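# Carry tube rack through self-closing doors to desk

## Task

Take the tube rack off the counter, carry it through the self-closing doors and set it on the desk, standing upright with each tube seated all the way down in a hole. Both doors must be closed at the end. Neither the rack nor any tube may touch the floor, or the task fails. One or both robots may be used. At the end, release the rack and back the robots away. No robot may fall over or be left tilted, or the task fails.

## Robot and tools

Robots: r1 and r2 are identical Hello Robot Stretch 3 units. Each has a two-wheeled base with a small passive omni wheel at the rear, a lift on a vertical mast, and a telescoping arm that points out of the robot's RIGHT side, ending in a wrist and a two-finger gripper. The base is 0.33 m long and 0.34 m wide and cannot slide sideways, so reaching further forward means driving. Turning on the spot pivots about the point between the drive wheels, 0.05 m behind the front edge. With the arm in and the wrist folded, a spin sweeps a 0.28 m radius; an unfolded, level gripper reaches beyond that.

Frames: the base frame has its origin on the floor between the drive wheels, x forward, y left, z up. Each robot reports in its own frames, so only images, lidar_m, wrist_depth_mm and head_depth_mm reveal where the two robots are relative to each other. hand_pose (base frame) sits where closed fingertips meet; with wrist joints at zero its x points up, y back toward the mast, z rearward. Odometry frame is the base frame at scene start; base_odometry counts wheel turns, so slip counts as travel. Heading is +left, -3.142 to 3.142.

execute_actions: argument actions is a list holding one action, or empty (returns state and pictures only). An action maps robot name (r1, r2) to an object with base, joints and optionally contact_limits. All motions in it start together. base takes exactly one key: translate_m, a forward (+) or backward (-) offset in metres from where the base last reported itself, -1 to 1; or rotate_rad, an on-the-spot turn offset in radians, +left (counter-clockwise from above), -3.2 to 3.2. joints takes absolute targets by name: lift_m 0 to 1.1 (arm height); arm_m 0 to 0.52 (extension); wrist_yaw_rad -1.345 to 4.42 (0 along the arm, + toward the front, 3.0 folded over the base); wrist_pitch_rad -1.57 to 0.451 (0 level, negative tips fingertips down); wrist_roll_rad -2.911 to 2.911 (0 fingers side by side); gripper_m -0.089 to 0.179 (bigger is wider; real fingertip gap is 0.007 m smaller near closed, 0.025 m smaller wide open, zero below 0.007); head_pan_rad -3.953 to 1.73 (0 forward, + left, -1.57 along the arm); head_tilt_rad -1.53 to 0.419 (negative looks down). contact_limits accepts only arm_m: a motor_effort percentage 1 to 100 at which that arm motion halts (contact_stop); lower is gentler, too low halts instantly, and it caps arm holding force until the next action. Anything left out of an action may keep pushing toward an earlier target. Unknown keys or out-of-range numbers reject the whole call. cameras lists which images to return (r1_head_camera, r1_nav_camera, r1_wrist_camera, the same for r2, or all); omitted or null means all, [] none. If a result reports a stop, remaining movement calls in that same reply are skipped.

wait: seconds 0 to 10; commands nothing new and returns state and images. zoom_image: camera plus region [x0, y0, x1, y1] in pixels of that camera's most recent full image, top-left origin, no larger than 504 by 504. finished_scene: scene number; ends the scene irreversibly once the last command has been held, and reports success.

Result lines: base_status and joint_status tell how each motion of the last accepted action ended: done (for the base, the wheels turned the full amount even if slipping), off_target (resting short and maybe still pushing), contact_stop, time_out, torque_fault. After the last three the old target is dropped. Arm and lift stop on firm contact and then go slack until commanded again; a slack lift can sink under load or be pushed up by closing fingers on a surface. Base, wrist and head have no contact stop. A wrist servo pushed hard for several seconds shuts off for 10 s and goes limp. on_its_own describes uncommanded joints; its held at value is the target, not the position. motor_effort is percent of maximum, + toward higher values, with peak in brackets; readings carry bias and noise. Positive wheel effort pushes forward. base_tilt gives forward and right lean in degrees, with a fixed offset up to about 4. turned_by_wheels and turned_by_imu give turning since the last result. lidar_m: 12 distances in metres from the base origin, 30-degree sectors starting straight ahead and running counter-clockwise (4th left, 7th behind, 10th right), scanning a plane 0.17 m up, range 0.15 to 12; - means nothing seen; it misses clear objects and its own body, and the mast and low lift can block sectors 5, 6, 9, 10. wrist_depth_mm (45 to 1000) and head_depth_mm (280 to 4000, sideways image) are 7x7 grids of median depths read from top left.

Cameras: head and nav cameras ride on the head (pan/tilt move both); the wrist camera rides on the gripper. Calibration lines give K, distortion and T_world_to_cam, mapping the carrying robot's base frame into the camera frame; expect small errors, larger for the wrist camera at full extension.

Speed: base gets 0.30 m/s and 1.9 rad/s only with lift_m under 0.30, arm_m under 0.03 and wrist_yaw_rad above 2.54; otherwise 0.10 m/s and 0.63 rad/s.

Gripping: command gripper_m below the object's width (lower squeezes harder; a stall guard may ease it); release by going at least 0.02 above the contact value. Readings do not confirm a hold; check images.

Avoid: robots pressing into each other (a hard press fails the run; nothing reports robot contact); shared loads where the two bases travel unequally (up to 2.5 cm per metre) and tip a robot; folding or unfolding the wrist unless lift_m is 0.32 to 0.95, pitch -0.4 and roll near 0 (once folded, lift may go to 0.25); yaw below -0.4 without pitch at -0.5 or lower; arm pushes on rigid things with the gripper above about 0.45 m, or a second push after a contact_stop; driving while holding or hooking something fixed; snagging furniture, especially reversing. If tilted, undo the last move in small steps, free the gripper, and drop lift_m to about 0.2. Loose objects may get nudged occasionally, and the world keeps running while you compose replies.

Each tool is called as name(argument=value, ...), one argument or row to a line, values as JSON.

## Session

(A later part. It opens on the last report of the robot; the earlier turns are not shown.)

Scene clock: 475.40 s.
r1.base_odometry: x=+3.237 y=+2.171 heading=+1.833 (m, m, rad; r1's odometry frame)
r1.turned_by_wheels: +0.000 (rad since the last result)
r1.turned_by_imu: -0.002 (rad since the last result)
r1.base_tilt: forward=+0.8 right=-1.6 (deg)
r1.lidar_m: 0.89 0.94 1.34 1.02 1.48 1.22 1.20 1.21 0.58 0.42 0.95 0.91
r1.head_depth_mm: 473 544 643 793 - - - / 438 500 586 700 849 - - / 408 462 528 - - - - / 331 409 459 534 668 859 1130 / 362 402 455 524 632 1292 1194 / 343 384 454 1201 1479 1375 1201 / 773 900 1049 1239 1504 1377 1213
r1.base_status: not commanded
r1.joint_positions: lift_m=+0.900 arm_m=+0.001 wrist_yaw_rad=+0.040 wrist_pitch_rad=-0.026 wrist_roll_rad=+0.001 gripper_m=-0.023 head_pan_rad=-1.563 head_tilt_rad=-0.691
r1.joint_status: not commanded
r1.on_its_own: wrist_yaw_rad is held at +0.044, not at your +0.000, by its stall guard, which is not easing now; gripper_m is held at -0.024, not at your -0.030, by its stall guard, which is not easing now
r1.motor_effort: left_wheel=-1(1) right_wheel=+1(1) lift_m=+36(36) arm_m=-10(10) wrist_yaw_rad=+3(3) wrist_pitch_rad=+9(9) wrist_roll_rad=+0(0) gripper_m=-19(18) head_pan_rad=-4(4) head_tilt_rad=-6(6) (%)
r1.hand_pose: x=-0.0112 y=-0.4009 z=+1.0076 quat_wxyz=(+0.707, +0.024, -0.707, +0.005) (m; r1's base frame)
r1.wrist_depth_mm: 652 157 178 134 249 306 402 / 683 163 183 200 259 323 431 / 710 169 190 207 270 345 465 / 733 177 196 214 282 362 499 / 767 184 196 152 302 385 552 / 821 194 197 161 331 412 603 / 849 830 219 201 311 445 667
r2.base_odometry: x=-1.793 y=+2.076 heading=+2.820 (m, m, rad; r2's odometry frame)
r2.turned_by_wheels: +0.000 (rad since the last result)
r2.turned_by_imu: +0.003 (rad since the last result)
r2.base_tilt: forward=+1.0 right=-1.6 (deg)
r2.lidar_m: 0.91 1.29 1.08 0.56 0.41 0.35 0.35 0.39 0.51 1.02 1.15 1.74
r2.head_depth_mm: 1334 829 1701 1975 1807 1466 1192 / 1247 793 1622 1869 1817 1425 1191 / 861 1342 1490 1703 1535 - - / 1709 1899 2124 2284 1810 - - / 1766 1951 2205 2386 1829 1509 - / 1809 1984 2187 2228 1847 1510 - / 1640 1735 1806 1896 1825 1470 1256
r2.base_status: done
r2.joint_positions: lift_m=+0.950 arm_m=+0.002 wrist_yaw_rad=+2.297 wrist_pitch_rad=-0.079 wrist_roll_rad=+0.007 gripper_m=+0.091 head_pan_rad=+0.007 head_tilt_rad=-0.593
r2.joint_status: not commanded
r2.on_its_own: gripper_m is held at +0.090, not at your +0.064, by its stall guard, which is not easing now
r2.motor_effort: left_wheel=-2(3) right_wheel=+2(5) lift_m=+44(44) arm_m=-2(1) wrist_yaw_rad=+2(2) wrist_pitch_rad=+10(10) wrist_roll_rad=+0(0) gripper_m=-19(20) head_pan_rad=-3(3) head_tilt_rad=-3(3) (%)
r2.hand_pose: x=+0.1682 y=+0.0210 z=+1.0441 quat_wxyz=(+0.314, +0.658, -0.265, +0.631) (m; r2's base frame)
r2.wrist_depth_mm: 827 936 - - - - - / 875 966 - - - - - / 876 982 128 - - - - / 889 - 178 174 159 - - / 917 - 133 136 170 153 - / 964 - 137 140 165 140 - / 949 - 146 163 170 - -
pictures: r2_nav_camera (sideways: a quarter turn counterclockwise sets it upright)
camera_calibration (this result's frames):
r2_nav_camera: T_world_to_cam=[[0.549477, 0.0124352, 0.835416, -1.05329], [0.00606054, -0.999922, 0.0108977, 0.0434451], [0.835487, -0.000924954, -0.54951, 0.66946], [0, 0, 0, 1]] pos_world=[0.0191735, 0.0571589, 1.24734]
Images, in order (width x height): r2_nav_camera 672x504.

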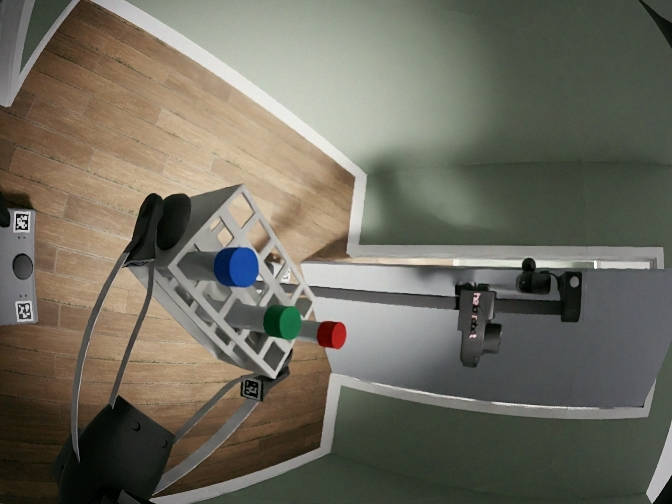

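execute_actions(
  actions=[
    {"r2":{"base":{"translate_m":0.15},"joints":{"wrist_yaw_rad":1.0,"head_tilt_rad":-0.5}}},
  ],
  cameras=["r2_nav_camera","r2_head_camera"],
)

Scene clock: 481.67 s.
r1.base_odometry: x=+3.237 y=+2.171 heading=+1.833 (m, m, rad; r1's odometry frame)
r1.turned_by_wheels: +0.000 (rad since the last result)
r1.turned_by_imu: -0.001 (rad since the last result)
r1.base_tilt: forward=+0.7 right=-1.5 (deg)
r1.lidar_m: 0.89 0.94 1.34 0.88 1.47 1.22 1.20 1.22 0.58 0.41 0.95 0.91
r1.head_depth_mm: 471 544 646 793 - - - / 439 499 586 700 845 - - / 408 463 529 - - - - / 332 408 456 533 665 856 1127 / 361 402 455 523 634 1292 1182 / 341 383 453 1200 1490 1375 1205 / 774 899 1050 1233 1494 1379 1213
r1.base_status: not commanded
r1.joint_positions: lift_m=+0.900 arm_m=+0.001 wrist_yaw_rad=+0.040 wrist_pitch_rad=-0.026 wrist_roll_rad=+0.001 gripper_m=-0.023 head_pan_rad=-1.563 head_tilt_rad=-0.691
r1.joint_status: not commanded
r1.on_its_own: wrist_yaw_rad is held at +0.044, not at your +0.000, by its stall guard, which is not easing now; gripper_m is held at -0.024, not at your -0.030, by its stall guard, which is not easing now
r1.motor_effort: left_wheel=-1(1) right_wheel=+0(0) lift_m=+36(36) arm_m=-9(10) wrist_yaw_rad=+3(3) wrist_pitch_rad=+10(10) wrist_roll_rad=+0(0) gripper_m=-19(18) head_pan_rad=-4(5) head_tilt_rad=-6(6) (%)
r1.hand_pose: x=-0.0112 y=-0.4009 z=+1.0076 quat_wxyz=(+0.707, +0.024, -0.707, +0.005) (m; r1's base frame)
r1.wrist_depth_mm: 650 157 178 134 247 307 407 / 682 162 184 200 259 324 432 / 707 169 190 207 271 344 465 / 740 176 195 213 282 364 505 / 767 185 197 152 305 389 550 / 818 194 198 161 329 411 606 / 856 833 219 202 314 442 672
r2.base_odometry: x=-1.935 y=+2.124 heading=+2.820 (m, m, rad; r2's odometry frame)
r2.turned_by_wheels: +0.000 (rad since the last result)
r2.turned_by_imu: +0.000 (rad since the last result)
r2.base_tilt: forward=+0.9 right=-1.6 (deg)
r2.lidar_m: 0.76 1.25 1.05 0.91 0.59 0.50 0.49 0.56 0.78 1.05 1.19 1.57
r2.head_depth_mm: 1198 1284 690 1665 1848 1575 1279 / 608 678 694 1582 1806 1369 1193 / 734 1197 1308 1456 1608 1287 1182 / 1578 1734 1902 2118 2002 1562 1230 / 1627 1795 1967 2193 2016 1568 1284 / 1681 1846 2003 2188 2010 1562 1289 / 1591 1661 1728 1806 1857 1578 1283
r2.base_status: done
r2.joint_positions: lift_m=+0.950 arm_m=+0.002 wrist_yaw_rad=+1.003 wrist_pitch_rad=-0.079 wrist_roll_rad=+0.007 gripper_m=+0.091 head_pan_rad=+0.007 head_tilt_rad=-0.507
r2.joint_status: all done
r2.on_its_own: gripper_m is held at +0.090, not at your +0.064, by its stall guard, which is not easing now
r2.motor_effort: left_wheel=-2(3) right_wheel=+2(7) lift_m=+43(43) arm_m=-2(3) wrist_yaw_rad=-2(4) wrist_pitch_rad=+10(9) wrist_roll_rad=+0(0) gripper_m=-20(19) head_pan_rad=-3(3) head_tilt_rad=+2(11) (%)
r2.hand_pose: x=+0.1923 y=-0.2838 z=+1.0441 quat_wxyz=(+0.631, +0.365, -0.608, +0.314) (m; r2's base frame)
r2.wrist_depth_mm: 939 - - - - - 763 / 534 - - - - - 782 / 552 804 128 128 - - 774 / - - 178 174 159 - 789 / - - 132 136 169 154 811 / - - 138 140 165 140 786 / - - 146 163 170 987 831
pictures: r2_head_camera (sideways: a quarter turn clockwise sets it upright), r2_nav_camera (sideways: a quarter turn counterclockwise sets it upright)
camera_calibration (this result's frames):
r2_head_camera: T_world_to_cam=[[-0.439894, -0.0284726, -0.897598, 1.19039], [-0.0698218, 0.997556, 0.00257488, 0.0024087], [0.895331, 0.0638046, -0.440807, 0.529148], [0, 0, 0, 1]] pos_world=[0.0500509, -0.00227143, 1.30174]
r2_nav_camera: T_world_to_cam=[[0.475814, 0.0119244, 0.879465, -1.11029], [0.0051277, -0.999929, 0.0107835, 0.0435982], [0.879531, -0.000621319, -0.475841, 0.57334], [0, 0, 0, 1]] pos_world=[0.0237968, 0.0571908, 1.24881]
Images, in order (width x height): r2_head_camera 896x504, r2_nav_camera 672x504.

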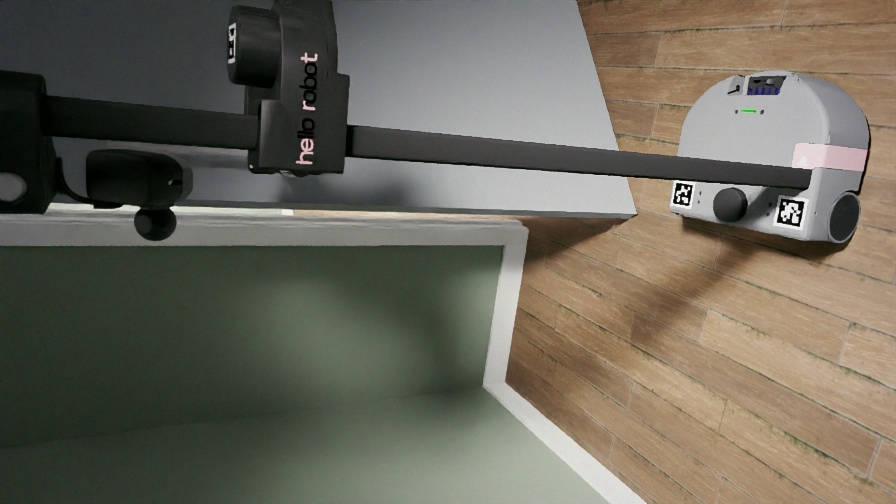

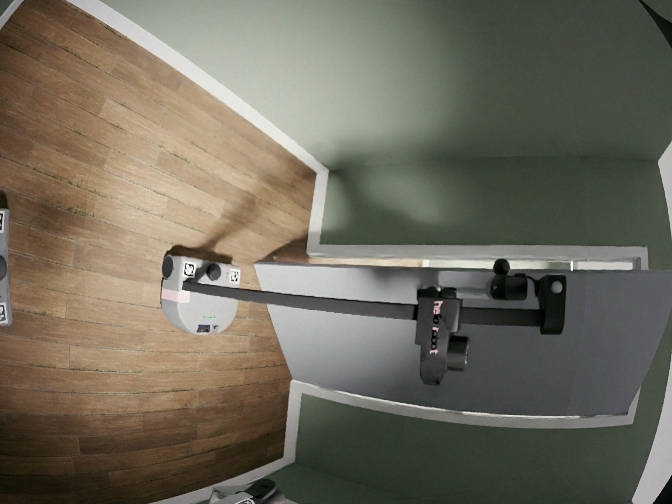

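execute_actions(
  actions=[
    {"r2":{"base":{"rotate_rad":1.3},"joints":{"wrist_yaw_rad":2.0}},"r1":{"base":{"rotate_rad":-0.5},"joints":{"wrist_yaw_rad":0.88}}},
  ],
  cameras=["r1_nav_camera"],
)

execute_actions(
  actions=[
    {"r2":{"base":{"translate_m":0.5}},"r1":{"base":{"rotate_rad":-0.5},"joints":{"wrist_yaw_rad":1.52}}},
  ],
  cameras=["r1_nav_camera","r2_nav_camera"],
)

Scene clock: 497.37 s.
r1.base_odometry: x=+3.237 y=+2.171 heading=+1.333 (m, m, rad; r1's odometry frame)
r1.turned_by_wheels: -0.500 (rad since the last result)
r1.turned_by_imu: -0.504 (rad since the last result)
r1.base_tilt: forward=+0.7 right=-1.4 (deg)
r1.lidar_m: 0.90 0.89 0.94 1.34 0.90 1.44 1.22 1.20 1.19 0.92 0.91 0.96
r1.head_depth_mm: 1029 1175 1389 1697 - - 1173 / 970 1104 1289 1557 1637 - 1155 / 931 1050 1208 1432 1599 - 1139 / 892 996 1142 1328 1511 - 1181 / 848 957 1075 1238 - - 1203 / 816 907 1019 1173 - 1312 1213 / 783 867 968 1099 1285 1385 1209
r1.base_status: done
r1.joint_positions: lift_m=+0.900 arm_m=+0.000 wrist_yaw_rad=+0.877 wrist_pitch_rad=-0.023 wrist_roll_rad=+0.001 gripper_m=-0.024 head_pan_rad=-1.563 head_tilt_rad=-0.692
r1.joint_status: all done
r1.on_its_own: gripper_m is held at -0.024, not at your -0.030, by its stall guard, which is not easing now
r1.motor_effort: left_wheel=+1(7) right_wheel=-1(15) lift_m=+36(36) arm_m=-6(10) wrist_yaw_rad=+3(68) wrist_pitch_rad=+8(9) wrist_roll_rad=+0(0) gripper_m=-11(25) head_pan_rad=-4(4) head_tilt_rad=-6(6) (%)
r1.hand_pose: x=+0.1751 y=-0.3088 z=+1.0083 quat_wxyz=(+0.644, +0.308, -0.637, +0.293) (m; r1's base frame)
r1.wrist_depth_mm: 799 888 788 700 638 585 534 / 815 914 830 731 648 600 546 / 831 958 865 755 676 617 559 / 824 - 902 786 708 635 580 / 832 - 934 - 741 664 591 / 843 - - 860 766 680 619 / 845 - - 907 822 716 634
r2.base_odometry: x=-1.935 y=+2.124 heading=-2.163 (m, m, rad; r2's odometry frame)
r2.turned_by_wheels: +1.300 (rad since the last result)
r2.turned_by_imu: +1.282 (rad since the last result)
r2.base_tilt: forward=+1.0 right=-1.7 (deg)
r2.lidar_m: 1.05 0.62 0.52 0.50 0.51 0.62 1.05 1.08 1.42 0.75 0.75 1.11
r2.head_depth_mm: 853 929 1022 1130 1252 - - / 852 929 1024 1135 1277 1381 - / 854 933 1026 1135 1285 1404 - / 855 930 1025 1144 1284 1437 - / 852 932 1024 1140 1281 1439 1314 / 853 934 1029 1139 1289 1443 1289 / 856 935 1028 1104 1174 1172 1171
r2.base_status: done
r2.joint_positions: lift_m=+0.950 arm_m=+0.002 wrist_yaw_rad=+1.998 wrist_pitch_rad=-0.079 wrist_roll_rad=+0.007 gripper_m=+0.091 head_pan_rad=+0.007 head_tilt_rad=-0.507
r2.joint_status: all done
r2.on_its_own: gripper_m is held at +0.090, not at your +0.064, by its stall guard, which is not easing now
r2.motor_effort: left_wheel=-2(5) right_wheel=+3(6) lift_m=+43(43) arm_m=-2(2) wrist_yaw_rad=+2(4) wrist_pitch_rad=+10(10) wrist_roll_rad=+0(0) gripper_m=-19(20) head_pan_rad=-2(2) head_tilt_rad=+2(2) (%)
r2.hand_pose: x=+0.2095 y=-0.0425 z=+1.0441 quat_wxyz=(+0.405, +0.611, -0.360, +0.577) (m; r2's base frame)
r2.wrist_depth_mm: 512 534 764 971 871 810 742 / 517 567 770 - 941 836 771 / 518 573 128 130 920 874 802 / 528 606 178 174 159 891 794 / 527 615 133 136 168 153 821 / 539 - 138 139 165 140 831 / 520 673 146 162 170 953 880
pictures: r1_nav_camera (sideways: a quarter turn counterclockwise sets it upright)
camera_calibration (this result's frames):
r1_nav_camera: T_world_to_cam=[[-0.0501424, -0.663937, 0.746106, -0.925555], [-0.998433, 0.0519012, -0.0209148, 0.0806272], [-0.0248377, -0.745985, -0.665499, 0.822095], [0, 0, 0, 1]] pos_world=[0.0545103, -0.00542405, 1.23935]
Images, in order (width x height): r1_nav_camera 672x504.

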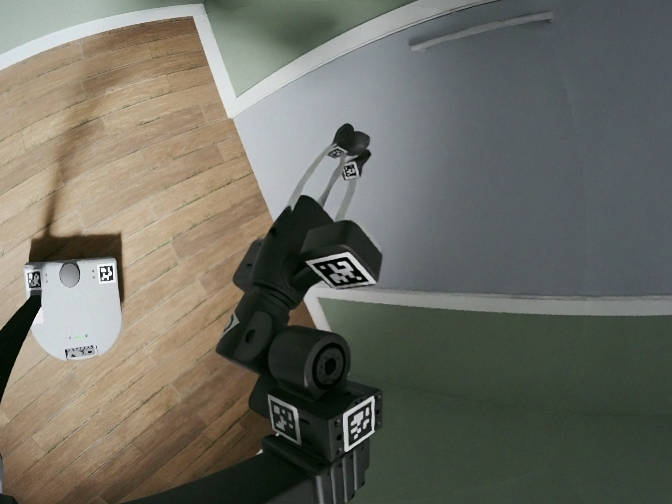

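Scene clock: 503.30 s.
r1.base_odometry: x=+3.237 y=+2.171 heading=+0.834 (m, m, rad; r1's odometry frame)
r1.turned_by_wheels: -0.500 (rad since the last result)
r1.turned_by_imu: -0.500 (rad since the last result)
r1.base_tilt: forward=+0.8 right=-1.5 (deg)
r1.lidar_m: 0.98 0.90 0.89 0.95 1.03 1.39 1.45 1.22 1.20 1.17 0.92 0.91
r1.head_depth_mm: 1108 1220 1375 1569 - - 1173 / 1173 1294 1468 1683 1640 - 1152 / 1233 1394 1584 1769 1656 - 1145 / 1320 1482 1697 1809 1567 1401 1139 / 1227 1367 1527 1726 1574 1414 - / 1106 1204 1329 1485 1566 - - / 1003 1081 1170 1299 1439 - -
r1.base_status: done
r1.joint_positions: lift_m=+0.900 arm_m=+0.000 wrist_yaw_rad=+1.517 wrist_pitch_rad=-0.023 wrist_roll_rad=+0.001 gripper_m=-0.024 head_pan_rad=-1.563 head_tilt_rad=-0.692
r1.joint_status: all done
r1.on_its_own: gripper_m is held at -0.024, not at your -0.030, by its stall guard, which is not easing now
r1.motor_effort: left_wheel=+2(6) right_wheel=-1(3) lift_m=+36(36) arm_m=-6(6) wrist_yaw_rad=+3(3) wrist_pitch_rad=+8(8) wrist_roll_rad=+0(0) gripper_m=-12(11) head_pan_rad=-4(4) head_tilt_rad=-6(5) (%)
r1.hand_pose: x=+0.2339 y=-0.1591 z=+1.0083 quat_wxyz=(+0.519, +0.492, -0.507, +0.480) (m; r1's base frame)
r1.wrist_depth_mm: 785 950 985 817 715 631 565 / 785 982 - 859 738 651 573 / 789 980 - 902 774 670 587 / 813 - - 910 784 684 603 / 821 - - - 814 704 637 / 842 - - - 823 731 645 / 840 - - - 897 767 665
r2.base_odometry: x=-2.215 y=+1.709 heading=-2.164 (m, m, rad; r2's odometry frame)
r2.turned_by_wheels: +0.000 (rad since the last result)
r2.turned_by_imu: +0.002 (rad since the last result)
r2.base_tilt: forward=+1.0 right=-1.7 (deg)
r2.lidar_m: 0.55 0.56 0.47 0.43 0.53 0.70 1.46 1.59 0.77 1.79 0.82 0.58
r2.head_depth_mm: 424 462 510 565 625 - - / 425 463 509 566 637 687 - / 425 464 511 567 638 701 - / 426 464 511 567 639 716 - / 427 465 512 568 639 730 830 / 426 465 512 569 641 735 855 / 427 466 513 569 641 734 857
r2.base_status: done
r2.joint_positions: lift_m=+0.950 arm_m=+0.002 wrist_yaw_rad=+1.998 wrist_pitch_rad=-0.079 wrist_roll_rad=+0.007 gripper_m=+0.091 head_pan_rad=+0.007 head_tilt_rad=-0.507
r2.joint_status: not commanded
r2.on_its_own: gripper_m is held at +0.090, not at your +0.064, by its stall guard, which is not easing now
r2.motor_effort: left_wheel=-2(2) right_wheel=+2(6) lift_m=+44(43) arm_m=-2(2) wrist_yaw_rad=+1(1) wrist_pitch_rad=+9(10) wrist_roll_rad=+0(0) gripper_m=-20(19) head_pan_rad=-2(3) head_tilt_rad=+3(2) (%)
r2.hand_pose: x=+0.2095 y=-0.0425 z=+1.0441 quat_wxyz=(+0.405, +0.611, -0.360, +0.577) (m; r2's base frame)
r2.wrist_depth_mm: 460 576 555 481 440 400 362 / 474 583 574 510 449 406 373 / 469 600 128 501 464 414 377 / 479 609 178 174 159 432 390 / 477 589 133 135 169 153 408 / 490 - 138 140 165 140 411 / 477 633 146 162 169 462 432
pictures: r1_nav_camera (sideways: a quarter turn counterclockwise sets it upright), r2_nav_camera (sideways: a quarter turn counterclockwise sets it upright)
camera_calibration (this result's frames):
r1_nav_camera: T_world_to_cam=[[-0.0501425, -0.663937, 0.746105, -0.925555], [-0.998433, 0.0519015, -0.0209148, 0.0806272], [-0.0248379, -0.745985, -0.665499, 0.822095], [0, 0, 0, 1]] pos_world=[0.0545103, -0.00542405, 1.23935]
r2_nav_camera: T_world_to_cam=[[0.475769, 0.0119243, 0.87949, -1.11032], [0.00512749, -0.999929, 0.0107834, 0.0435983], [0.879555, -0.000620853, -0.475796, 0.573281], [0, 0, 0, 1]] pos_world=[0.0237995, 0.0571909, 1.24881]
Images, in order (width x height): r1_nav_camera 672x504, r2_nav_camera 672x504.

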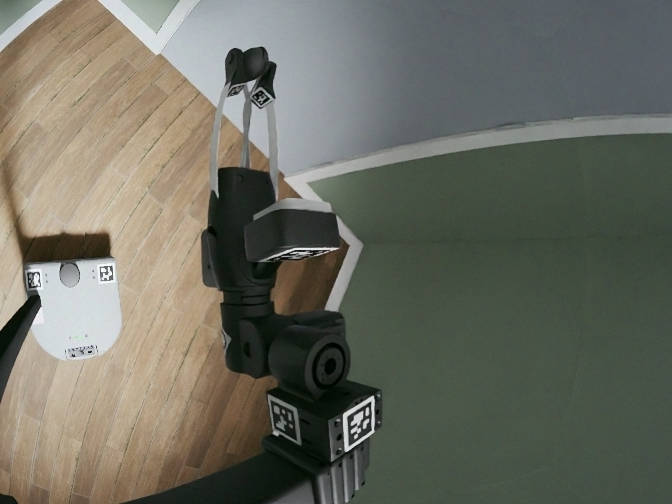

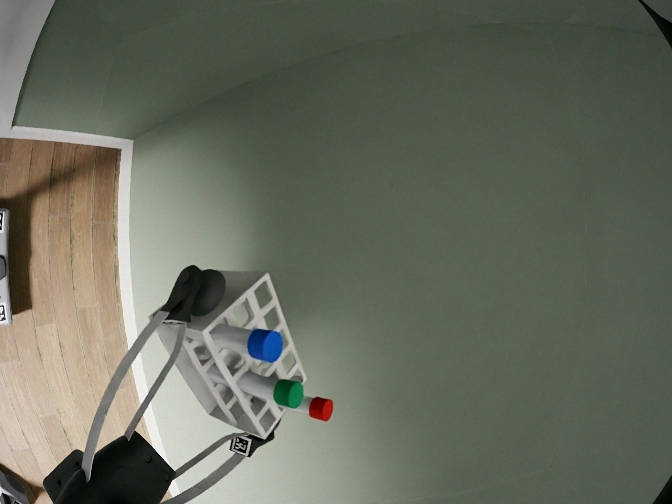

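execute_actions(
  actions=[
    {"r1":{"base":{"rotate_rad":-0.25},"joints":{"wrist_yaw_rad":1.57,"gripper_m":0.15,"head_pan_rad":-0.2,"head_tilt_rad":-0.45}}},
  ],
  cameras=["r1_head_camera","r1_wrist_camera"],
)

Scene clock: 512.37 s.
r1.base_odometry: x=+3.237 y=+2.171 heading=+0.584 (m, m, rad; r1's odometry frame)
r1.turned_by_wheels: -0.250 (rad since the last result)
r1.turned_by_imu: -0.251 (rad since the last result)
r1.base_tilt: forward=+0.9 right=-1.4 (deg)
r1.lidar_m: 0.92 0.97 0.89 0.90 0.93 0.91 1.41 1.31 1.20 1.21 1.00 0.91
r1.head_depth_mm: 743 804 878 969 1079 1205 1313 / 754 813 895 984 1095 1237 1333 / 765 829 906 1004 1123 1271 1363 / 771 842 922 1019 1148 1299 1348 / 765 847 924 1033 1154 1323 1355 / 787 858 941 1050 1187 1373 1343 / 808 879 967 1081 1216 1396 1370
r1.base_status: done
r1.joint_positions: lift_m=+0.900 arm_m=+0.000 wrist_yaw_rad=+1.567 wrist_pitch_rad=-0.023 wrist_roll_rad=+0.001 gripper_m=+0.150 head_pan_rad=-0.207 head_tilt_rad=-0.458
r1.joint_status: all done
r1.motor_effort: left_wheel=+1(6) right_wheel=-1(5) lift_m=+36(36) arm_m=-6(5) wrist_yaw_rad=+2(3) wrist_pitch_rad=+8(8) wrist_roll_rad=+0(0) gripper_m=+0(82) head_pan_rad=+5(57) head_tilt_rad=+6(30) (%)
r1.hand_pose: x=+0.2343 y=-0.1463 z=+1.0083 quat_wxyz=(+0.507, +0.505, -0.495, +0.493) (m; r1's base frame)
r1.wrist_depth_mm: 893 952 834 774 703 661 615 / 921 986 891 798 739 674 620 / 914 - 933 832 756 697 651 / 912 - 970 877 800 724 656 / 930 - - 920 822 741 683 / 887 - - 958 845 - 713 / 959 - - - 898 806 730
r2.base_odometry: x=-2.215 y=+1.709 heading=-2.164 (m, m, rad; r2's odometry frame)
r2.turned_by_wheels: +0.000 (rad since the last result)
r2.turned_by_imu: +0.000 (rad since the last result)
r2.base_tilt: forward=+1.0 right=-1.7 (deg)
r2.lidar_m: 0.55 0.56 0.46 0.43 0.53 0.70 1.45 1.59 0.79 0.78 0.82 0.58
r2.head_depth_mm: 424 463 510 566 625 - - / 425 463 510 566 637 685 - / 425 464 510 567 637 698 - / 426 464 511 567 638 714 - / 426 465 511 568 640 730 834 / 426 466 512 570 640 732 856 / 427 466 513 569 641 734 857
r2.base_status: not commanded
r2.joint_positions: lift_m=+0.950 arm_m=+0.002 wrist_yaw_rad=+1.998 wrist_pitch_rad=-0.079 wrist_roll_rad=+0.007 gripper_m=+0.091 head_pan_rad=+0.007 head_tilt_rad=-0.507
r2.joint_status: not commanded
r2.on_its_own: gripper_m is held at +0.090, not at your +0.064, by its stall guard, which is not easing now
r2.motor_effort: left_wheel=-2(1) right_wheel=+3(2) lift_m=+43(43) arm_m=-2(3) wrist_yaw_rad=+3(2) wrist_pitch_rad=+10(10) wrist_roll_rad=+0(0) gripper_m=-20(20) head_pan_rad=-2(2) head_tilt_rad=+2(2) (%)
r2.hand_pose: x=+0.2095 y=-0.0425 z=+1.0441 quat_wxyz=(+0.405, +0.611, -0.360, +0.577) (m; r2's base frame)
r2.wrist_depth_mm: 459 580 556 490 431 396 360 / 466 594 579 499 453 406 374 / 477 585 128 128 474 426 382 / 477 605 177 175 158 434 388 / 481 582 133 134 169 153 408 / 488 - 138 138 166 140 408 / 477 654 146 163 169 465 430
pictures: r1_head_camera (sideways: a quarter turn clockwise sets it upright), r1_wrist_camera
camera_calibration (this result's frames):
r1_head_camera: T_world_to_cam=[[-0.454097, 0.126789, -0.881884, 1.17151], [0.21125, 0.976919, 0.0316764, -0.0418434], [0.865545, -0.171914, -0.470401, 0.566163], [0, 0, 0, 1]] pos_world=[0.0507817, -0.010327, 1.30079]
r1_wrist_camera: T_world_to_cam=[[-0.0372956, -0.998782, -0.0322985, -0.107814], [-0.250093, 0.0406214, -0.967369, 1.06435], [0.967503, -0.0280009, -0.251303, 0.185664], [0, 0, 0, 1]] pos_world=[0.082536, -0.145719, 1.0728]
Images, in order (width x height): r1_head_camera 896x504, r1_wrist_camera 644x364.

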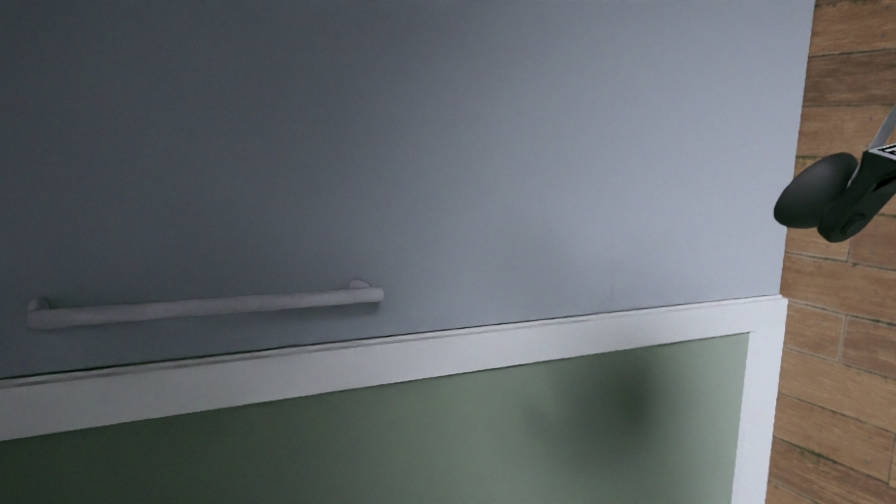

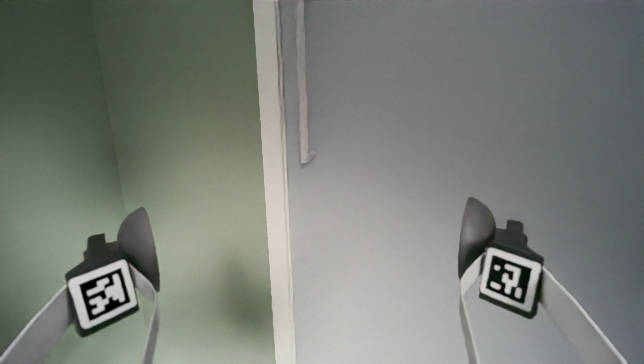

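execute_actions(
  actions=[
    {"r1":{"base":{"translate_m":0.58}}},
  ],
  cameras=["r1_wrist_camera"],
)

Scene clock: 523.43 s.
r1.base_odometry: x=+3.721 y=+2.491 heading=+0.584 (m, m, rad; r1's odometry frame)
r1.turned_by_wheels: +0.000 (rad since the last result)
r1.turned_by_imu: +0.003 (rad since the last result)
r1.base_tilt: forward=+0.7 right=-1.5 (deg)
r1.lidar_m: 0.37 0.47 0.67 0.68 0.85 1.39 1.95 1.55 1.41 0.62 0.41 0.37
r1.head_depth_mm: - 302 329 361 404 455 520 / 287 307 336 354 340 388 531 / 289 311 340 376 421 478 521 / 293 312 341 376 420 477 542 / 287 307 337 375 424 486 573 / 291 319 355 398 448 512 596 / 303 331 365 406 458 525 613
r1.base_status: done
r1.joint_positions: lift_m=+0.900 arm_m=+0.000 wrist_yaw_rad=+1.567 wrist_pitch_rad=-0.023 wrist_roll_rad=+0.001 gripper_m=+0.150 head_pan_rad=-0.207 head_tilt_rad=-0.458
r1.joint_status: not commanded
r1.motor_effort: left_wheel=+1(6) right_wheel=-1(1) lift_m=+36(36) arm_m=-5(5) wrist_yaw_rad=+2(3) wrist_pitch_rad=+8(9) wrist_roll_rad=+0(0) gripper_m=+1(0) head_pan_rad=+4(5) head_tilt_rad=+5(5) (%)
r1.hand_pose: x=+0.2343 y=-0.1463 z=+1.0083 quat_wxyz=(+0.507, +0.505, -0.495, +0.493) (m; r1's base frame)
r1.wrist_depth_mm: 327 295 261 234 221 203 189 / 348 309 269 243 227 210 195 / 365 322 284 252 237 218 200 / 385 342 293 264 244 225 207 / 413 350 306 272 254 226 212 / 451 363 321 283 264 - 218 / 465 400 335 307 276 248 223
r2.base_odometry: x=-2.215 y=+1.709 heading=-2.164 (m, m, rad; r2's odometry frame)
r2.turned_by_wheels: +0.000 (rad since the last result)
r2.turned_by_imu: -0.001 (rad since the last result)
r2.base_tilt: forward=+1.0 right=-1.7 (deg)
r2.lidar_m: 0.55 0.56 0.46 0.43 0.53 0.70 1.45 1.59 1.89 1.29 0.82 0.58
r2.head_depth_mm: 425 463 509 566 626 - - / 424 463 509 567 636 686 - / 425 465 509 567 638 700 - / 426 464 510 568 639 715 - / 426 465 512 569 639 732 835 / 426 465 513 568 641 731 856 / 426 466 513 571 642 734 855
r2.base_status: not commanded
r2.joint_positions: lift_m=+0.950 arm_m=+0.002 wrist_yaw_rad=+1.998 wrist_pitch_rad=-0.079 wrist_roll_rad=+0.007 gripper_m=+0.091 head_pan_rad=+0.007 head_tilt_rad=-0.507
r2.joint_status: not commanded
r2.on_its_own: gripper_m is held at +0.090, not at your +0.064, by its stall guard, which is not easing now
r2.motor_effort: left_wheel=-1(1) right_wheel=+2(2) lift_m=+44(43) arm_m=-2(2) wrist_yaw_rad=+2(2) wrist_pitch_rad=+10(9) wrist_roll_rad=+0(0) gripper_m=-20(20) head_pan_rad=-4(2) head_tilt_rad=+3(2) (%)
r2.hand_pose: x=+0.2095 y=-0.0425 z=+1.0441 quat_wxyz=(+0.405, +0.611, -0.360, +0.577) (m; r2's base frame)
r2.wrist_depth_mm: 456 576 543 479 434 388 363 / 459 581 575 509 445 403 367 / 474 602 128 128 459 423 382 / 479 609 179 175 159 433 393 / 484 577 133 135 169 154 404 / 498 - 138 139 166 140 414 / 477 654 146 163 169 464 434
pictures: r1_wrist_camera
camera_calibration (this result's frames):
r1_wrist_camera: T_world_to_cam=[[-0.0372953, -0.998782, -0.0322985, -0.107814], [-0.250093, 0.0406213, -0.967369, 1.06435], [0.967503, -0.0280007, -0.251303, 0.185664], [0, 0, 0, 1]] pos_world=[0.082536, -0.145719, 1.0728]
Images, in order (width x height): r1_wrist_camera 644x364.

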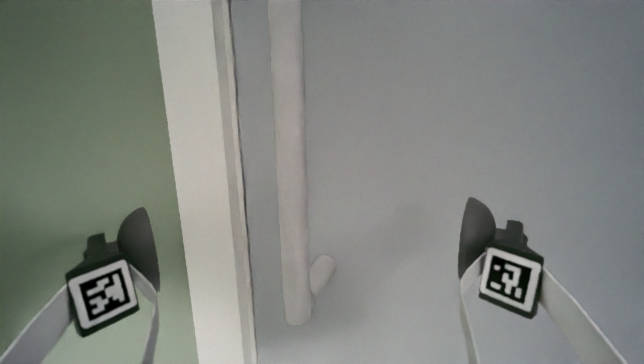

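execute_actions(
  actions=[
    {"r1":{"base":{"translate_m":0.05},"joints":{"lift_m":0.95,"wrist_yaw_rad":1.63}}},
  ],
  cameras=["r1_wrist_camera"],
)

execute_actions(
  actions=[
    {"r1":{"joints":{"gripper_m":-0.03}}},
  ],
  cameras=["r1_wrist_camera"],
)

Scene clock: 530.53 s.
r1.base_odometry: x=+3.763 y=+2.518 heading=+0.584 (m, m, rad; r1's odometry frame)
r1.turned_by_wheels: +0.000 (rad since the last result)
r1.turned_by_imu: -0.001 (rad since the last result)
r1.base_tilt: forward=+0.7 right=-1.3 (deg)
r1.lidar_m: 0.32 0.41 0.65 0.66 0.82 1.43 2.00 1.56 1.43 0.54 0.35 0.33
r1.head_depth_mm: - - 287 312 343 312 436 / - - 290 316 353 395 440 / - - 292 322 361 405 471 / - - 290 315 353 395 474 / - - 290 318 361 414 490 / - 286 304 340 384 438 510 / - 289 312 348 393 448 525
r1.base_status: done
r1.joint_positions: lift_m=+0.950 arm_m=+0.000 wrist_yaw_rad=+1.627 wrist_pitch_rad=-0.022 wrist_roll_rad=+0.001 gripper_m=+0.150 head_pan_rad=-0.207 head_tilt_rad=-0.457
r1.joint_status: all done
r1.motor_effort: left_wheel=+1(6) right_wheel=-1(0) lift_m=+36(36) arm_m=-5(6) wrist_yaw_rad=+2(4) wrist_pitch_rad=+8(9) wrist_roll_rad=+0(0) gripper_m=+1(0) head_pan_rad=+5(5) head_tilt_rad=+5(4) (%)
r1.hand_pose: x=+0.2339 y=-0.1311 z=+1.0585 quat_wxyz=(+0.492, +0.519, -0.480, +0.508) (m; r1's base frame)
r1.wrist_depth_mm: 298 261 218 141 182 166 152 / 315 272 227 147 188 171 156 / 336 285 237 208 195 177 161 / 355 301 248 217 202 183 166 / 379 306 260 224 211 183 171 / 423 319 271 235 218 - 175 / 428 361 286 243 228 202 178
r2.base_odometry: x=-2.215 y=+1.709 heading=-2.164 (m, m, rad; r2's odometry frame)
r2.turned_by_wheels: +0.000 (rad since the last result)
r2.turned_by_imu: +0.000 (rad since the last result)
r2.base_tilt: forward=+1.0 right=-1.6 (deg)
r2.lidar_m: 0.55 0.57 0.47 0.43 0.53 0.70 1.46 1.59 1.90 1.34 0.82 0.58
r2.head_depth_mm: 425 463 509 565 625 - - / 425 463 509 566 637 684 - / 425 464 511 566 639 700 - / 426 465 510 567 639 718 - / 426 465 512 568 639 731 831 / 427 466 512 570 640 734 855 / 427 466 513 570 641 734 857
r2.base_status: not commanded
r2.joint_positions: lift_m=+0.950 arm_m=+0.002 wrist_yaw_rad=+1.998 wrist_pitch_rad=-0.079 wrist_roll_rad=+0.007 gripper_m=+0.091 head_pan_rad=+0.007 head_tilt_rad=-0.507
r2.joint_status: not commanded
r2.on_its_own: gripper_m is held at +0.090, not at your +0.064, by its stall guard, which is not easing now
r2.motor_effort: left_wheel=-1(1) right_wheel=+2(3) lift_m=+43(43) arm_m=-2(2) wrist_yaw_rad=+1(2) wrist_pitch_rad=+10(10) wrist_roll_rad=+0(0) gripper_m=-19(20) head_pan_rad=-2(3) head_tilt_rad=+2(2) (%)
r2.hand_pose: x=+0.2095 y=-0.0425 z=+1.0441 quat_wxyz=(+0.405, +0.611, -0.360, +0.577) (m; r2's base frame)
r2.wrist_depth_mm: 460 572 547 477 432 393 362 / 465 587 579 503 451 406 365 / 472 593 128 127 465 426 379 / 473 600 178 174 159 428 394 / 488 583 133 135 170 153 406 / 494 - 139 139 165 140 412 / 468 635 146 162 170 465 441
pictures: r1_wrist_camera
camera_calibration (this result's frames):
r1_wrist_camera: T_world_to_cam=[[0.0222589, -0.99923, -0.0323181, -0.104969], [-0.251508, 0.0256898, -0.967514, 1.11067], [0.967599, 0.0296641, -0.250742, 0.205995], [0, 0, 0, 1]] pos_world=[0.0823587, -0.139532, 1.12285]
Images, in order (width x height): r1_wrist_camera 644x364.

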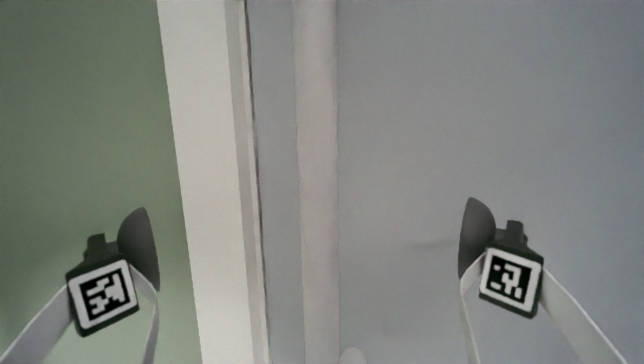

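Scene clock: 532.83 s.
r1.base_odometry: x=+3.763 y=+2.518 heading=+0.584 (m, m, rad; r1's odometry frame)
r1.turned_by_wheels: +0.000 (rad since the last result)
r1.turned_by_imu: -0.001 (rad since the last result)
r1.base_tilt: forward=+0.9 right=-1.5 (deg)
r1.lidar_m: 0.32 0.41 0.65 0.66 0.82 1.43 1.99 1.56 1.43 0.54 0.36 0.33
r1.head_depth_mm: - - 287 310 343 366 442 / - - 290 317 353 394 447 / - - 293 323 361 408 472 / - - 290 316 353 402 458 / - - 291 318 361 415 489 / - 287 304 340 384 438 510 / - 289 312 347 392 449 525
r1.base_status: not commanded
r1.joint_positions: lift_m=+0.950 arm_m=+0.000 wrist_yaw_rad=+1.618 wrist_pitch_rad=-0.022 wrist_roll_rad=+0.001 gripper_m=-0.029 head_pan_rad=-0.207 head_tilt_rad=-0.457
r1.joint_status: all done
r1.motor_effort: left_wheel=+0(1) right_wheel=+2(1) lift_m=+36(36) arm_m=-6(6) wrist_yaw_rad=+10(10) wrist_pitch_rad=+8(8) wrist_roll_rad=+0(0) gripper_m=-22(96) head_pan_rad=+4(4) head_tilt_rad=+5(5) (%)
r1.hand_pose: x=+0.2340 y=-0.1332 z=+1.0585 quat_wxyz=(+0.494, +0.517, -0.482, +0.506) (m; r1's base frame)
r1.wrist_depth_mm: 293 255 218 193 182 166 152 / 310 267 227 201 188 171 157 / 327 283 237 207 194 176 161 / 346 297 246 214 202 182 166 / 372 312 256 159 208 189 171 / 399 334 276 169 211 195 177 / 427 359 281 245 231 202 183
r2.base_odometry: x=-2.215 y=+1.709 heading=-2.164 (m, m, rad; r2's odometry frame)
r2.turned_by_wheels: +0.000 (rad since the last result)
r2.turned_by_imu: +0.000 (rad since the last result)
r2.base_tilt: forward=+1.1 right=-1.6 (deg)
r2.lidar_m: 0.55 0.56 0.46 0.43 0.53 0.70 1.45 1.59 1.89 1.33 0.82 0.58
r2.head_depth_mm: 424 463 510 566 626 - - / 424 463 510 567 638 688 - / 425 464 510 567 638 700 - / 426 464 510 569 640 716 - / 427 465 511 568 640 732 832 / 427 466 512 569 640 732 857 / 427 467 512 570 643 736 858
r2.base_status: not commanded
r2.joint_positions: lift_m=+0.950 arm_m=+0.002 wrist_yaw_rad=+1.998 wrist_pitch_rad=-0.079 wrist_roll_rad=+0.007 gripper_m=+0.091 head_pan_rad=+0.007 head_tilt_rad=-0.507
r2.joint_status: not commanded
r2.on_its_own: gripper_m is held at +0.090, not at your +0.064, by its stall guard, which is not easing now
r2.motor_effort: left_wheel=-2(1) right_wheel=+2(2) lift_m=+43(43) arm_m=-3(2) wrist_yaw_rad=+1(1) wrist_pitch_rad=+10(10) wrist_roll_rad=+0(0) gripper_m=-19(20) head_pan_rad=-3(3) head_tilt_rad=+2(2) (%)
r2.hand_pose: x=+0.2095 y=-0.0425 z=+1.0441 quat_wxyz=(+0.405, +0.611, -0.360, +0.577) (m; r2's base frame)
r2.wrist_depth_mm: 470 576 559 485 432 388 363 / 466 581 572 500 451 405 369 / 475 601 128 127 467 420 376 / 487 599 178 174 158 434 392 / 483 590 133 134 168 152 407 / 491 - 138 140 165 140 417 / 473 646 146 163 170 466 437
pictures: r1_wrist_camera
camera_calibration (this result's frames):
r1_wrist_camera: T_world_to_cam=[[0.0140559, -0.999379, -0.0323164, -0.105168], [-0.251288, 0.0277517, -0.967514, 1.11098], [0.96781, 0.02172, -0.250742, 0.204845], [0, 0, 0, 1]] pos_world=[0.0824023, -0.140384, 1.12285]
Images, in order (width x height): r1_wrist_camera 644x364.

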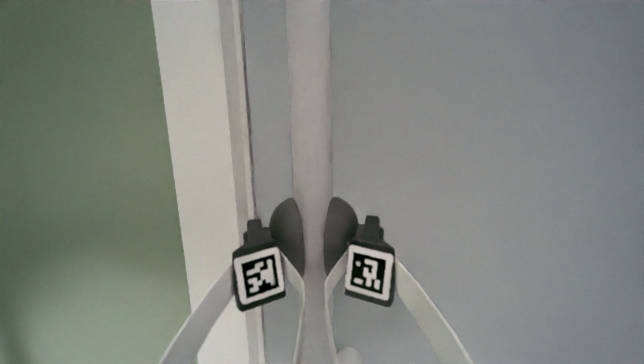

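execute_actions(
  actions=[
    {"r1":{"base":{"translate_m":-0.2}}},
  ],
  cameras=["r1_wrist_camera","r1_nav_camera"],
)

Scene clock: 538.03 s.
r1.base_odometry: x=+3.596 y=+2.408 heading=+0.584 (m, m, rad; r1's odometry frame)
r1.turned_by_wheels: +0.000 (rad since the last result)
r1.turned_by_imu: -0.003 (rad since the last result)
r1.base_tilt: forward=+0.7 right=-1.5 (deg)
r1.lidar_m: 0.51 0.64 0.73 0.74 0.92 1.25 1.81 1.48 1.36 0.86 0.56 0.51
r1.head_depth_mm: 398 431 472 519 577 - 752 / 404 438 479 527 587 659 765 / 399 431 471 518 589 682 788 / 415 452 495 546 614 698 799 / 414 450 492 541 609 701 816 / 416 456 505 568 638 730 849 / 434 471 520 581 656 749 876
r1.base_status: done
r1.joint_positions: lift_m=+0.950 arm_m=+0.000 wrist_yaw_rad=+1.627 wrist_pitch_rad=-0.021 wrist_roll_rad=+0.001 gripper_m=-0.029 head_pan_rad=-0.207 head_tilt_rad=-0.457
r1.joint_status: not commanded
r1.motor_effort: left_wheel=+1(7) right_wheel=-1(8) lift_m=+35(36) arm_m=-5(6) wrist_yaw_rad=+2(9) wrist_pitch_rad=+8(9) wrist_roll_rad=+0(0) gripper_m=-13(21) head_pan_rad=+4(5) head_tilt_rad=+5(5) (%)
r1.hand_pose: x=+0.2339 y=-0.1310 z=+1.0589 quat_wxyz=(+0.491, +0.519, -0.480, +0.509) (m; r1's base frame)
r1.wrist_depth_mm: 579 496 436 382 352 319 293 / 609 527 458 401 361 331 301 / 644 555 472 414 376 339 311 / 681 581 497 430 390 351 321 / 707 613 525 - 401 361 330 / 745 652 570 - 413 372 336 / 769 709 563 498 443 390 349
r2.base_odometry: x=-2.215 y=+1.709 heading=-2.164 (m, m, rad; r2's odometry frame)
r2.turned_by_wheels: +0.000 (rad since the last result)
r2.turned_by_imu: +0.000 (rad since the last result)
r2.base_tilt: forward=+1.0 right=-1.8 (deg)
r2.lidar_m: 0.55 0.56 0.46 0.43 0.53 0.70 1.45 1.59 1.89 1.15 0.82 0.58
r2.head_depth_mm: 424 463 509 566 624 - - / 425 463 509 567 636 686 - / 425 464 511 566 636 701 - / 425 465 511 568 639 714 - / 427 465 511 569 640 732 835 / 427 465 512 569 641 731 856 / 427 466 513 570 641 737 855
r2.base_status: not commanded
r2.joint_positions: lift_m=+0.950 arm_m=+0.002 wrist_yaw_rad=+1.998 wrist_pitch_rad=-0.079 wrist_roll_rad=+0.007 gripper_m=+0.091 head_pan_rad=+0.007 head_tilt_rad=-0.507
r2.joint_status: not commanded
r2.on_its_own: gripper_m is held at +0.090, not at your +0.064, by its stall guard, which is not easing now
r2.motor_effort: left_wheel=-2(1) right_wheel=+2(3) lift_m=+43(43) arm_m=-2(1) wrist_yaw_rad=+2(3) wrist_pitch_rad=+9(10) wrist_roll_rad=+0(0) gripper_m=-19(19) head_pan_rad=-3(2) head_tilt_rad=+2(2) (%)
r2.hand_pose: x=+0.2095 y=-0.0425 z=+1.0441 quat_wxyz=(+0.405, +0.611, -0.360, +0.577) (m; r2's base frame)
r2.wrist_depth_mm: 456 578 545 485 432 393 360 / 467 582 571 504 455 410 374 / 473 597 128 127 470 420 381 / 474 605 177 175 158 430 390 / 484 586 133 134 169 154 403 / 491 - 138 139 165 140 412 / 470 648 146 162 170 462 431
pictures: r1_nav_camera (sideways: a quarter turn counterclockwise sets it upright), r1_wrist_camera
camera_calibration (this result's frames):
r1_nav_camera: T_world_to_cam=[[0.450559, -0.151021, 0.87988, -1.10302], [-0.257025, -0.965801, -0.0341541, 0.093349], [0.854947, -0.210762, -0.473967, 0.567549], [0, 0, 0, 1]] pos_world=[0.0357437, 0.0431956, 1.24271]
r1_wrist_camera: T_world_to_cam=[[0.0224975, -0.999223, -0.0323757, -0.1049], [-0.249856, 0.0257366, -0.967941, 1.11118], [0.968022, 0.0298655, -0.249083, 0.204228], [0, 0, 0, 1]] pos_world=[0.0822984, -0.139516, 1.12303]
Images, in order (width x height): r1_nav_camera 672x504, r1_wrist_camera 644x364.

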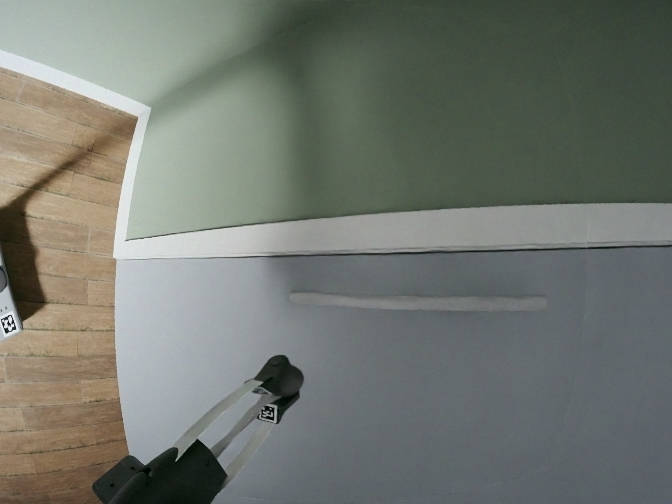

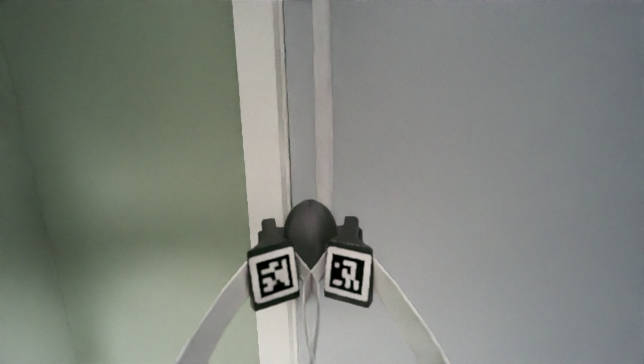

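execute_actions(
  actions=[
    {"r1":{"joints":{"gripper_m":0.1}}},
  ],
  cameras=[],
)

execute_actions(
  actions=[
    {"r1":{"base":{"translate_m":0.24}}},
  ],
  cameras=["r1_wrist_camera"],
)

execute_actions(
  actions=[
    {"r1":{"joints":{"gripper_m":-0.03}}},
  ],
  cameras=["r1_wrist_camera"],
)

Scene clock: 542.83 s.
r1.base_odometry: x=+3.596 y=+2.408 heading=+0.584 (m, m, rad; r1's odometry frame)
r1.turned_by_wheels: +0.000 (rad since the last result)
r1.turned_by_imu: -0.001 (rad since the last result)
r1.base_tilt: forward=+0.6 right=-1.4 (deg)
r1.lidar_m: 0.51 0.64 0.73 0.73 0.91 1.26 1.81 1.48 1.36 0.86 0.56 0.51
r1.head_depth_mm: 399 431 471 519 578 651 735 / 404 437 478 527 588 662 771 / 399 430 471 518 589 659 805 / 415 451 496 547 613 696 797 / 415 451 492 543 610 702 817 / 417 456 506 568 638 729 853 / 432 473 520 580 653 750 874
r1.base_status: not commanded
r1.joint_positions: lift_m=+0.950 arm_m=+0.000 wrist_yaw_rad=+1.627 wrist_pitch_rad=-0.021 wrist_roll_rad=+0.001 gripper_m=+0.100 head_pan_rad=-0.207 head_tilt_rad=-0.457
r1.joint_status: all done
r1.motor_effort: left_wheel=+2(1) right_wheel=-1(1) lift_m=+36(36) arm_m=-5(6) wrist_yaw_rad=+3(3) wrist_pitch_rad=+7(8) wrist_roll_rad=+0(0) gripper_m=+0(80) head_pan_rad=+4(4) head_tilt_rad=+5(5) (%)
r1.hand_pose: x=+0.2339 y=-0.1310 z=+1.0589 quat_wxyz=(+0.491, +0.519, -0.480, +0.509) (m; r1's base frame)
r1.wrist_depth_mm: 576 499 443 385 350 322 295 / 607 527 453 398 361 332 302 / 641 550 481 413 378 341 308 / 689 582 497 428 389 348 317 / 718 633 511 445 419 361 330 / 733 681 541 472 427 369 339 / 755 666 577 495 433 396 351
r2.base_odometry: x=-2.215 y=+1.709 heading=-2.164 (m, m, rad; r2's odometry frame)
r2.turned_by_wheels: +0.000 (rad since the last result)
r2.turned_by_imu: +0.000 (rad since the last result)
r2.base_tilt: forward=+1.0 right=-1.7 (deg)
r2.lidar_m: 0.55 0.56 0.46 0.43 0.53 0.70 1.46 1.59 1.89 1.15 0.82 0.58
r2.head_depth_mm: 425 463 509 565 625 - - / 425 463 510 567 638 686 - / 425 463 510 567 638 702 - / 426 464 511 568 639 715 - / 426 465 511 568 638 734 833 / 427 466 512 571 641 733 854 / 428 467 513 571 642 734 860
r2.base_status: not commanded
r2.joint_positions: lift_m=+0.950 arm_m=+0.002 wrist_yaw_rad=+1.998 wrist_pitch_rad=-0.079 wrist_roll_rad=+0.007 gripper_m=+0.091 head_pan_rad=+0.007 head_tilt_rad=-0.507
r2.joint_status: not commanded
r2.on_its_own: gripper_m is held at +0.090, not at your +0.064, by its stall guard, which is not easing now
r2.motor_effort: left_wheel=-1(2) right_wheel=+2(2) lift_m=+44(43) arm_m=-2(1) wrist_yaw_rad=+2(2) wrist_pitch_rad=+10(10) wrist_roll_rad=+0(0) gripper_m=-19(20) head_pan_rad=-3(3) head_tilt_rad=+2(2) (%)
r2.hand_pose: x=+0.2095 y=-0.0425 z=+1.0441 quat_wxyz=(+0.405, +0.611, -0.360, +0.577) (m; r2's base frame)
r2.wrist_depth_mm: 458 583 558 481 437 394 358 / 464 589 580 499 451 407 368 / 473 594 128 128 465 421 383 / 477 606 177 174 159 432 390 / 483 583 133 135 169 153 402 / 489 - 138 139 164 140 418 / 468 645 146 163 169 459 431
pictures: none
No camera images: the call's "cameras" was empty. Leave "cameras" out to get every camera's image.

Scene clock: 546.53 s.
r1.base_odometry: x=+3.796 y=+2.540 heading=+0.584 (m, m, rad; r1's odometry frame)
r1.turned_by_wheels: +0.000 (rad since the last result)
r1.turned_by_imu: -0.036 (rad since the last result)
r1.base_tilt: forward=+0.7 right=-1.5 (deg)
r1.lidar_m: 0.28 0.36 0.64 0.64 0.78 1.46 2.02 1.60 1.45 0.52 0.33 0.30
r1.head_depth_mm: - - - 287 307 349 308 / - - - 288 314 355 400 / - - - 290 320 349 431 / - - - 288 311 351 405 / - - - 287 312 359 419 / - - - 298 335 382 443 / - - - 302 340 389 452
r1.base_status: done
r1.joint_positions: lift_m=+0.950 arm_m=+0.000 wrist_yaw_rad=+1.635 wrist_pitch_rad=-0.023 wrist_roll_rad=+0.001 gripper_m=+0.100 head_pan_rad=-0.207 head_tilt_rad=-0.456
r1.joint_status: not commanded
r1.motor_effort: left_wheel=+2(8) right_wheel=+10(19) lift_m=+35(36) arm_m=-4(5) wrist_yaw_rad=-4(5) wrist_pitch_rad=+8(9) wrist_roll_rad=+0(0) gripper_m=+3(2) head_pan_rad=+5(4) head_tilt_rad=+4(5) (%)
r1.hand_pose: x=+0.2337 y=-0.1290 z=+1.0584 quat_wxyz=(+0.490, +0.521, -0.478, +0.510) (m; r1's base frame)
r1.wrist_depth_mm: 244 200 190 116 158 144 134 / 257 211 197 119 163 149 138 / 271 240 207 123 170 154 142 / 293 253 212 128 176 159 146 / 311 274 222 134 188 165 150 / 333 297 233 200 193 168 155 / 364 294 243 212 197 181 160
r2.base_odometry: x=-2.215 y=+1.709 heading=-2.164 (m, m, rad; r2's odometry frame)
r2.turned_by_wheels: +0.000 (rad since the last result)
r2.turned_by_imu: +0.000 (rad since the last result)
r2.base_tilt: forward=+0.9 right=-1.7 (deg)
r2.lidar_m: 0.55 0.56 0.46 0.43 0.53 0.71 1.45 1.59 1.89 1.37 0.82 0.58
r2.head_depth_mm: 424 463 509 564 624 - - / 426 463 509 566 637 687 - / 425 464 511 567 639 700 - / 425 464 511 568 639 717 - / 426 466 512 569 641 730 835 / 426 465 512 569 641 734 857 / 427 466 512 569 643 734 858
r2.base_status: not commanded
r2.joint_positions: lift_m=+0.950 arm_m=+0.002 wrist_yaw_rad=+1.998 wrist_pitch_rad=-0.079 wrist_roll_rad=+0.007 gripper_m=+0.091 head_pan_rad=+0.007 head_tilt_rad=-0.507
r2.joint_status: not commanded
r2.on_its_own: gripper_m is held at +0.090, not at your +0.064, by its stall guard, which is not easing now
r2.motor_effort: left_wheel=-2(2) right_wheel=+2(2) lift_m=+44(43) arm_m=-2(1) wrist_yaw_rad=+2(2) wrist_pitch_rad=+10(10) wrist_roll_rad=+0(0) gripper_m=-19(20) head_pan_rad=-3(4) head_tilt_rad=+2(2) (%)
r2.hand_pose: x=+0.2095 y=-0.0425 z=+1.0441 quat_wxyz=(+0.405, +0.611, -0.360, +0.577) (m; r2's base frame)
r2.wrist_depth_mm: 459 582 549 486 436 392 359 / 464 580 571 500 448 406 374 / 462 598 128 127 465 413 381 / 474 602 178 175 158 428 395 / 479 592 133 135 168 153 398 / 492 - 139 139 165 141 414 / 479 630 146 163 169 464 429
pictures: r1_wrist_camera
camera_calibration (this result's frames):
r1_wrist_camera: T_world_to_cam=[[0.0300934, -0.999025, -0.0322993, -0.104694], [-0.252137, 0.0236818, -0.967402, 1.11027], [0.967224, 0.0372563, -0.251178, 0.207567], [0, 0, 0, 1]] pos_world=[0.082326, -0.138618, 1.12283]
Images, in order (width x height): r1_wrist_camera 644x364.

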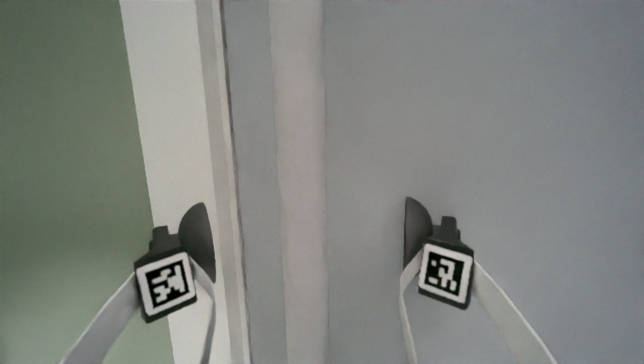

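Scene clock: 548.63 s.
r1.base_odometry: x=+3.796 y=+2.540 heading=+0.584 (m, m, rad; r1's odometry frame)
r1.turned_by_wheels: +0.000 (rad since the last result)
r1.turned_by_imu: -0.005 (rad since the last result)
r1.base_tilt: forward=+0.8 right=-1.5 (deg)
r1.lidar_m: 0.28 0.36 0.64 0.64 0.78 1.46 2.01 1.60 1.45 0.52 0.32 0.29
r1.head_depth_mm: - - - - 303 - 306 / - - - 286 309 334 402 / - - - 289 314 356 410 / - - - 295 313 352 404 / - - - 287 312 358 417 / - - - 295 334 380 441 / - - - 301 339 387 450
r1.base_status: not commanded
r1.joint_positions: lift_m=+0.950 arm_m=+0.000 wrist_yaw_rad=+1.648 wrist_pitch_rad=-0.021 wrist_roll_rad=+0.001 gripper_m=-0.029 head_pan_rad=-0.207 head_tilt_rad=-0.456
r1.joint_status: all done
r1.on_its_own: wrist_yaw_rad is at rest, and its effort (-15) is outside its rest range (-12 to +12)
r1.motor_effort: left_wheel=+3(9) right_wheel=-5(15) lift_m=+35(36) arm_m=-1(4) wrist_yaw_rad=-15(29) wrist_pitch_rad=+7(8) wrist_roll_rad=+0(0) gripper_m=-19(95) head_pan_rad=+4(4) head_tilt_rad=+4(4) (%)
r1.hand_pose: x=+0.2335 y=-0.1252 z=+1.0588 quat_wxyz=(+0.486, +0.524, -0.475, +0.514) (m; r1's base frame)
r1.wrist_depth_mm: 247 204 189 110 155 142 131 / 262 215 197 114 161 147 135 / 282 243 203 119 167 152 139 / 301 256 213 124 173 157 143 / 315 271 221 126 179 162 148 / 340 287 236 132 183 168 153 / 367 311 242 210 197 173 158
r2.base_odometry: x=-2.215 y=+1.709 heading=-2.164 (m, m, rad; r2's odometry frame)
r2.turned_by_wheels: +0.000 (rad since the last result)
r2.turned_by_imu: +0.000 (rad since the last result)
r2.base_tilt: forward=+0.9 right=-1.6 (deg)
r2.lidar_m: 0.55 0.56 0.46 0.43 0.53 0.70 1.45 1.58 1.89 1.37 0.82 0.58
r2.head_depth_mm: 425 463 510 566 625 - - / 425 463 510 566 636 687 - / 425 463 511 566 636 697 - / 425 465 511 568 638 716 - / 426 465 511 569 640 731 833 / 426 465 513 569 642 733 855 / 427 466 512 570 643 733 855
r2.base_status: not commanded
r2.joint_positions: lift_m=+0.950 arm_m=+0.002 wrist_yaw_rad=+1.998 wrist_pitch_rad=-0.079 wrist_roll_rad=+0.007 gripper_m=+0.091 head_pan_rad=+0.007 head_tilt_rad=-0.507
r2.joint_status: not commanded
r2.on_its_own: gripper_m is held at +0.090, not at your +0.064, by its stall guard, which is not easing now
r2.motor_effort: left_wheel=-1(2) right_wheel=+2(2) lift_m=+43(43) arm_m=-2(2) wrist_yaw_rad=+3(3) wrist_pitch_rad=+10(10) wrist_roll_rad=+0(0) gripper_m=-20(19) head_pan_rad=-2(1) head_tilt_rad=+2(2) (%)
r2.hand_pose: x=+0.2095 y=-0.0425 z=+1.0441 quat_wxyz=(+0.405, +0.611, -0.360, +0.577) (m; r2's base frame)
r2.wrist_depth_mm: 458 580 541 482 439 393 359 / 459 587 572 506 457 410 372 / 468 592 128 128 474 421 382 / 480 602 178 175 159 432 388 / 482 579 132 135 168 153 407 / 494 - 138 140 165 140 410 / 479 637 146 163 170 463 433
pictures: r1_wrist_camera
camera_calibration (this result's frames):
r1_wrist_camera: T_world_to_cam=[[0.0439165, -0.998506, -0.0325217, -0.103857], [-0.250731, 0.0204952, -0.96784, 1.11031], [0.96706, 0.0506583, -0.249456, 0.207624], [0, 0, 0, 1]] pos_world=[0.0821651, -0.136976, 1.12302]
Images, in order (width x height): r1_wrist_camera 644x364.

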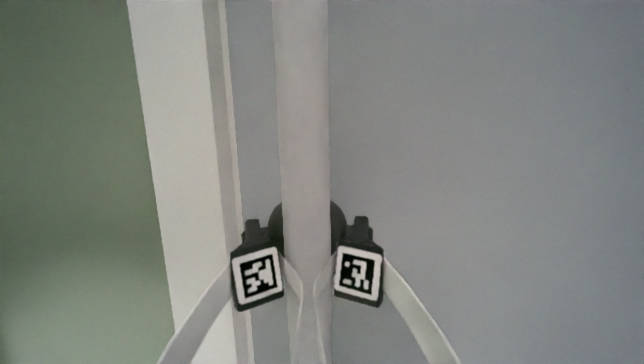

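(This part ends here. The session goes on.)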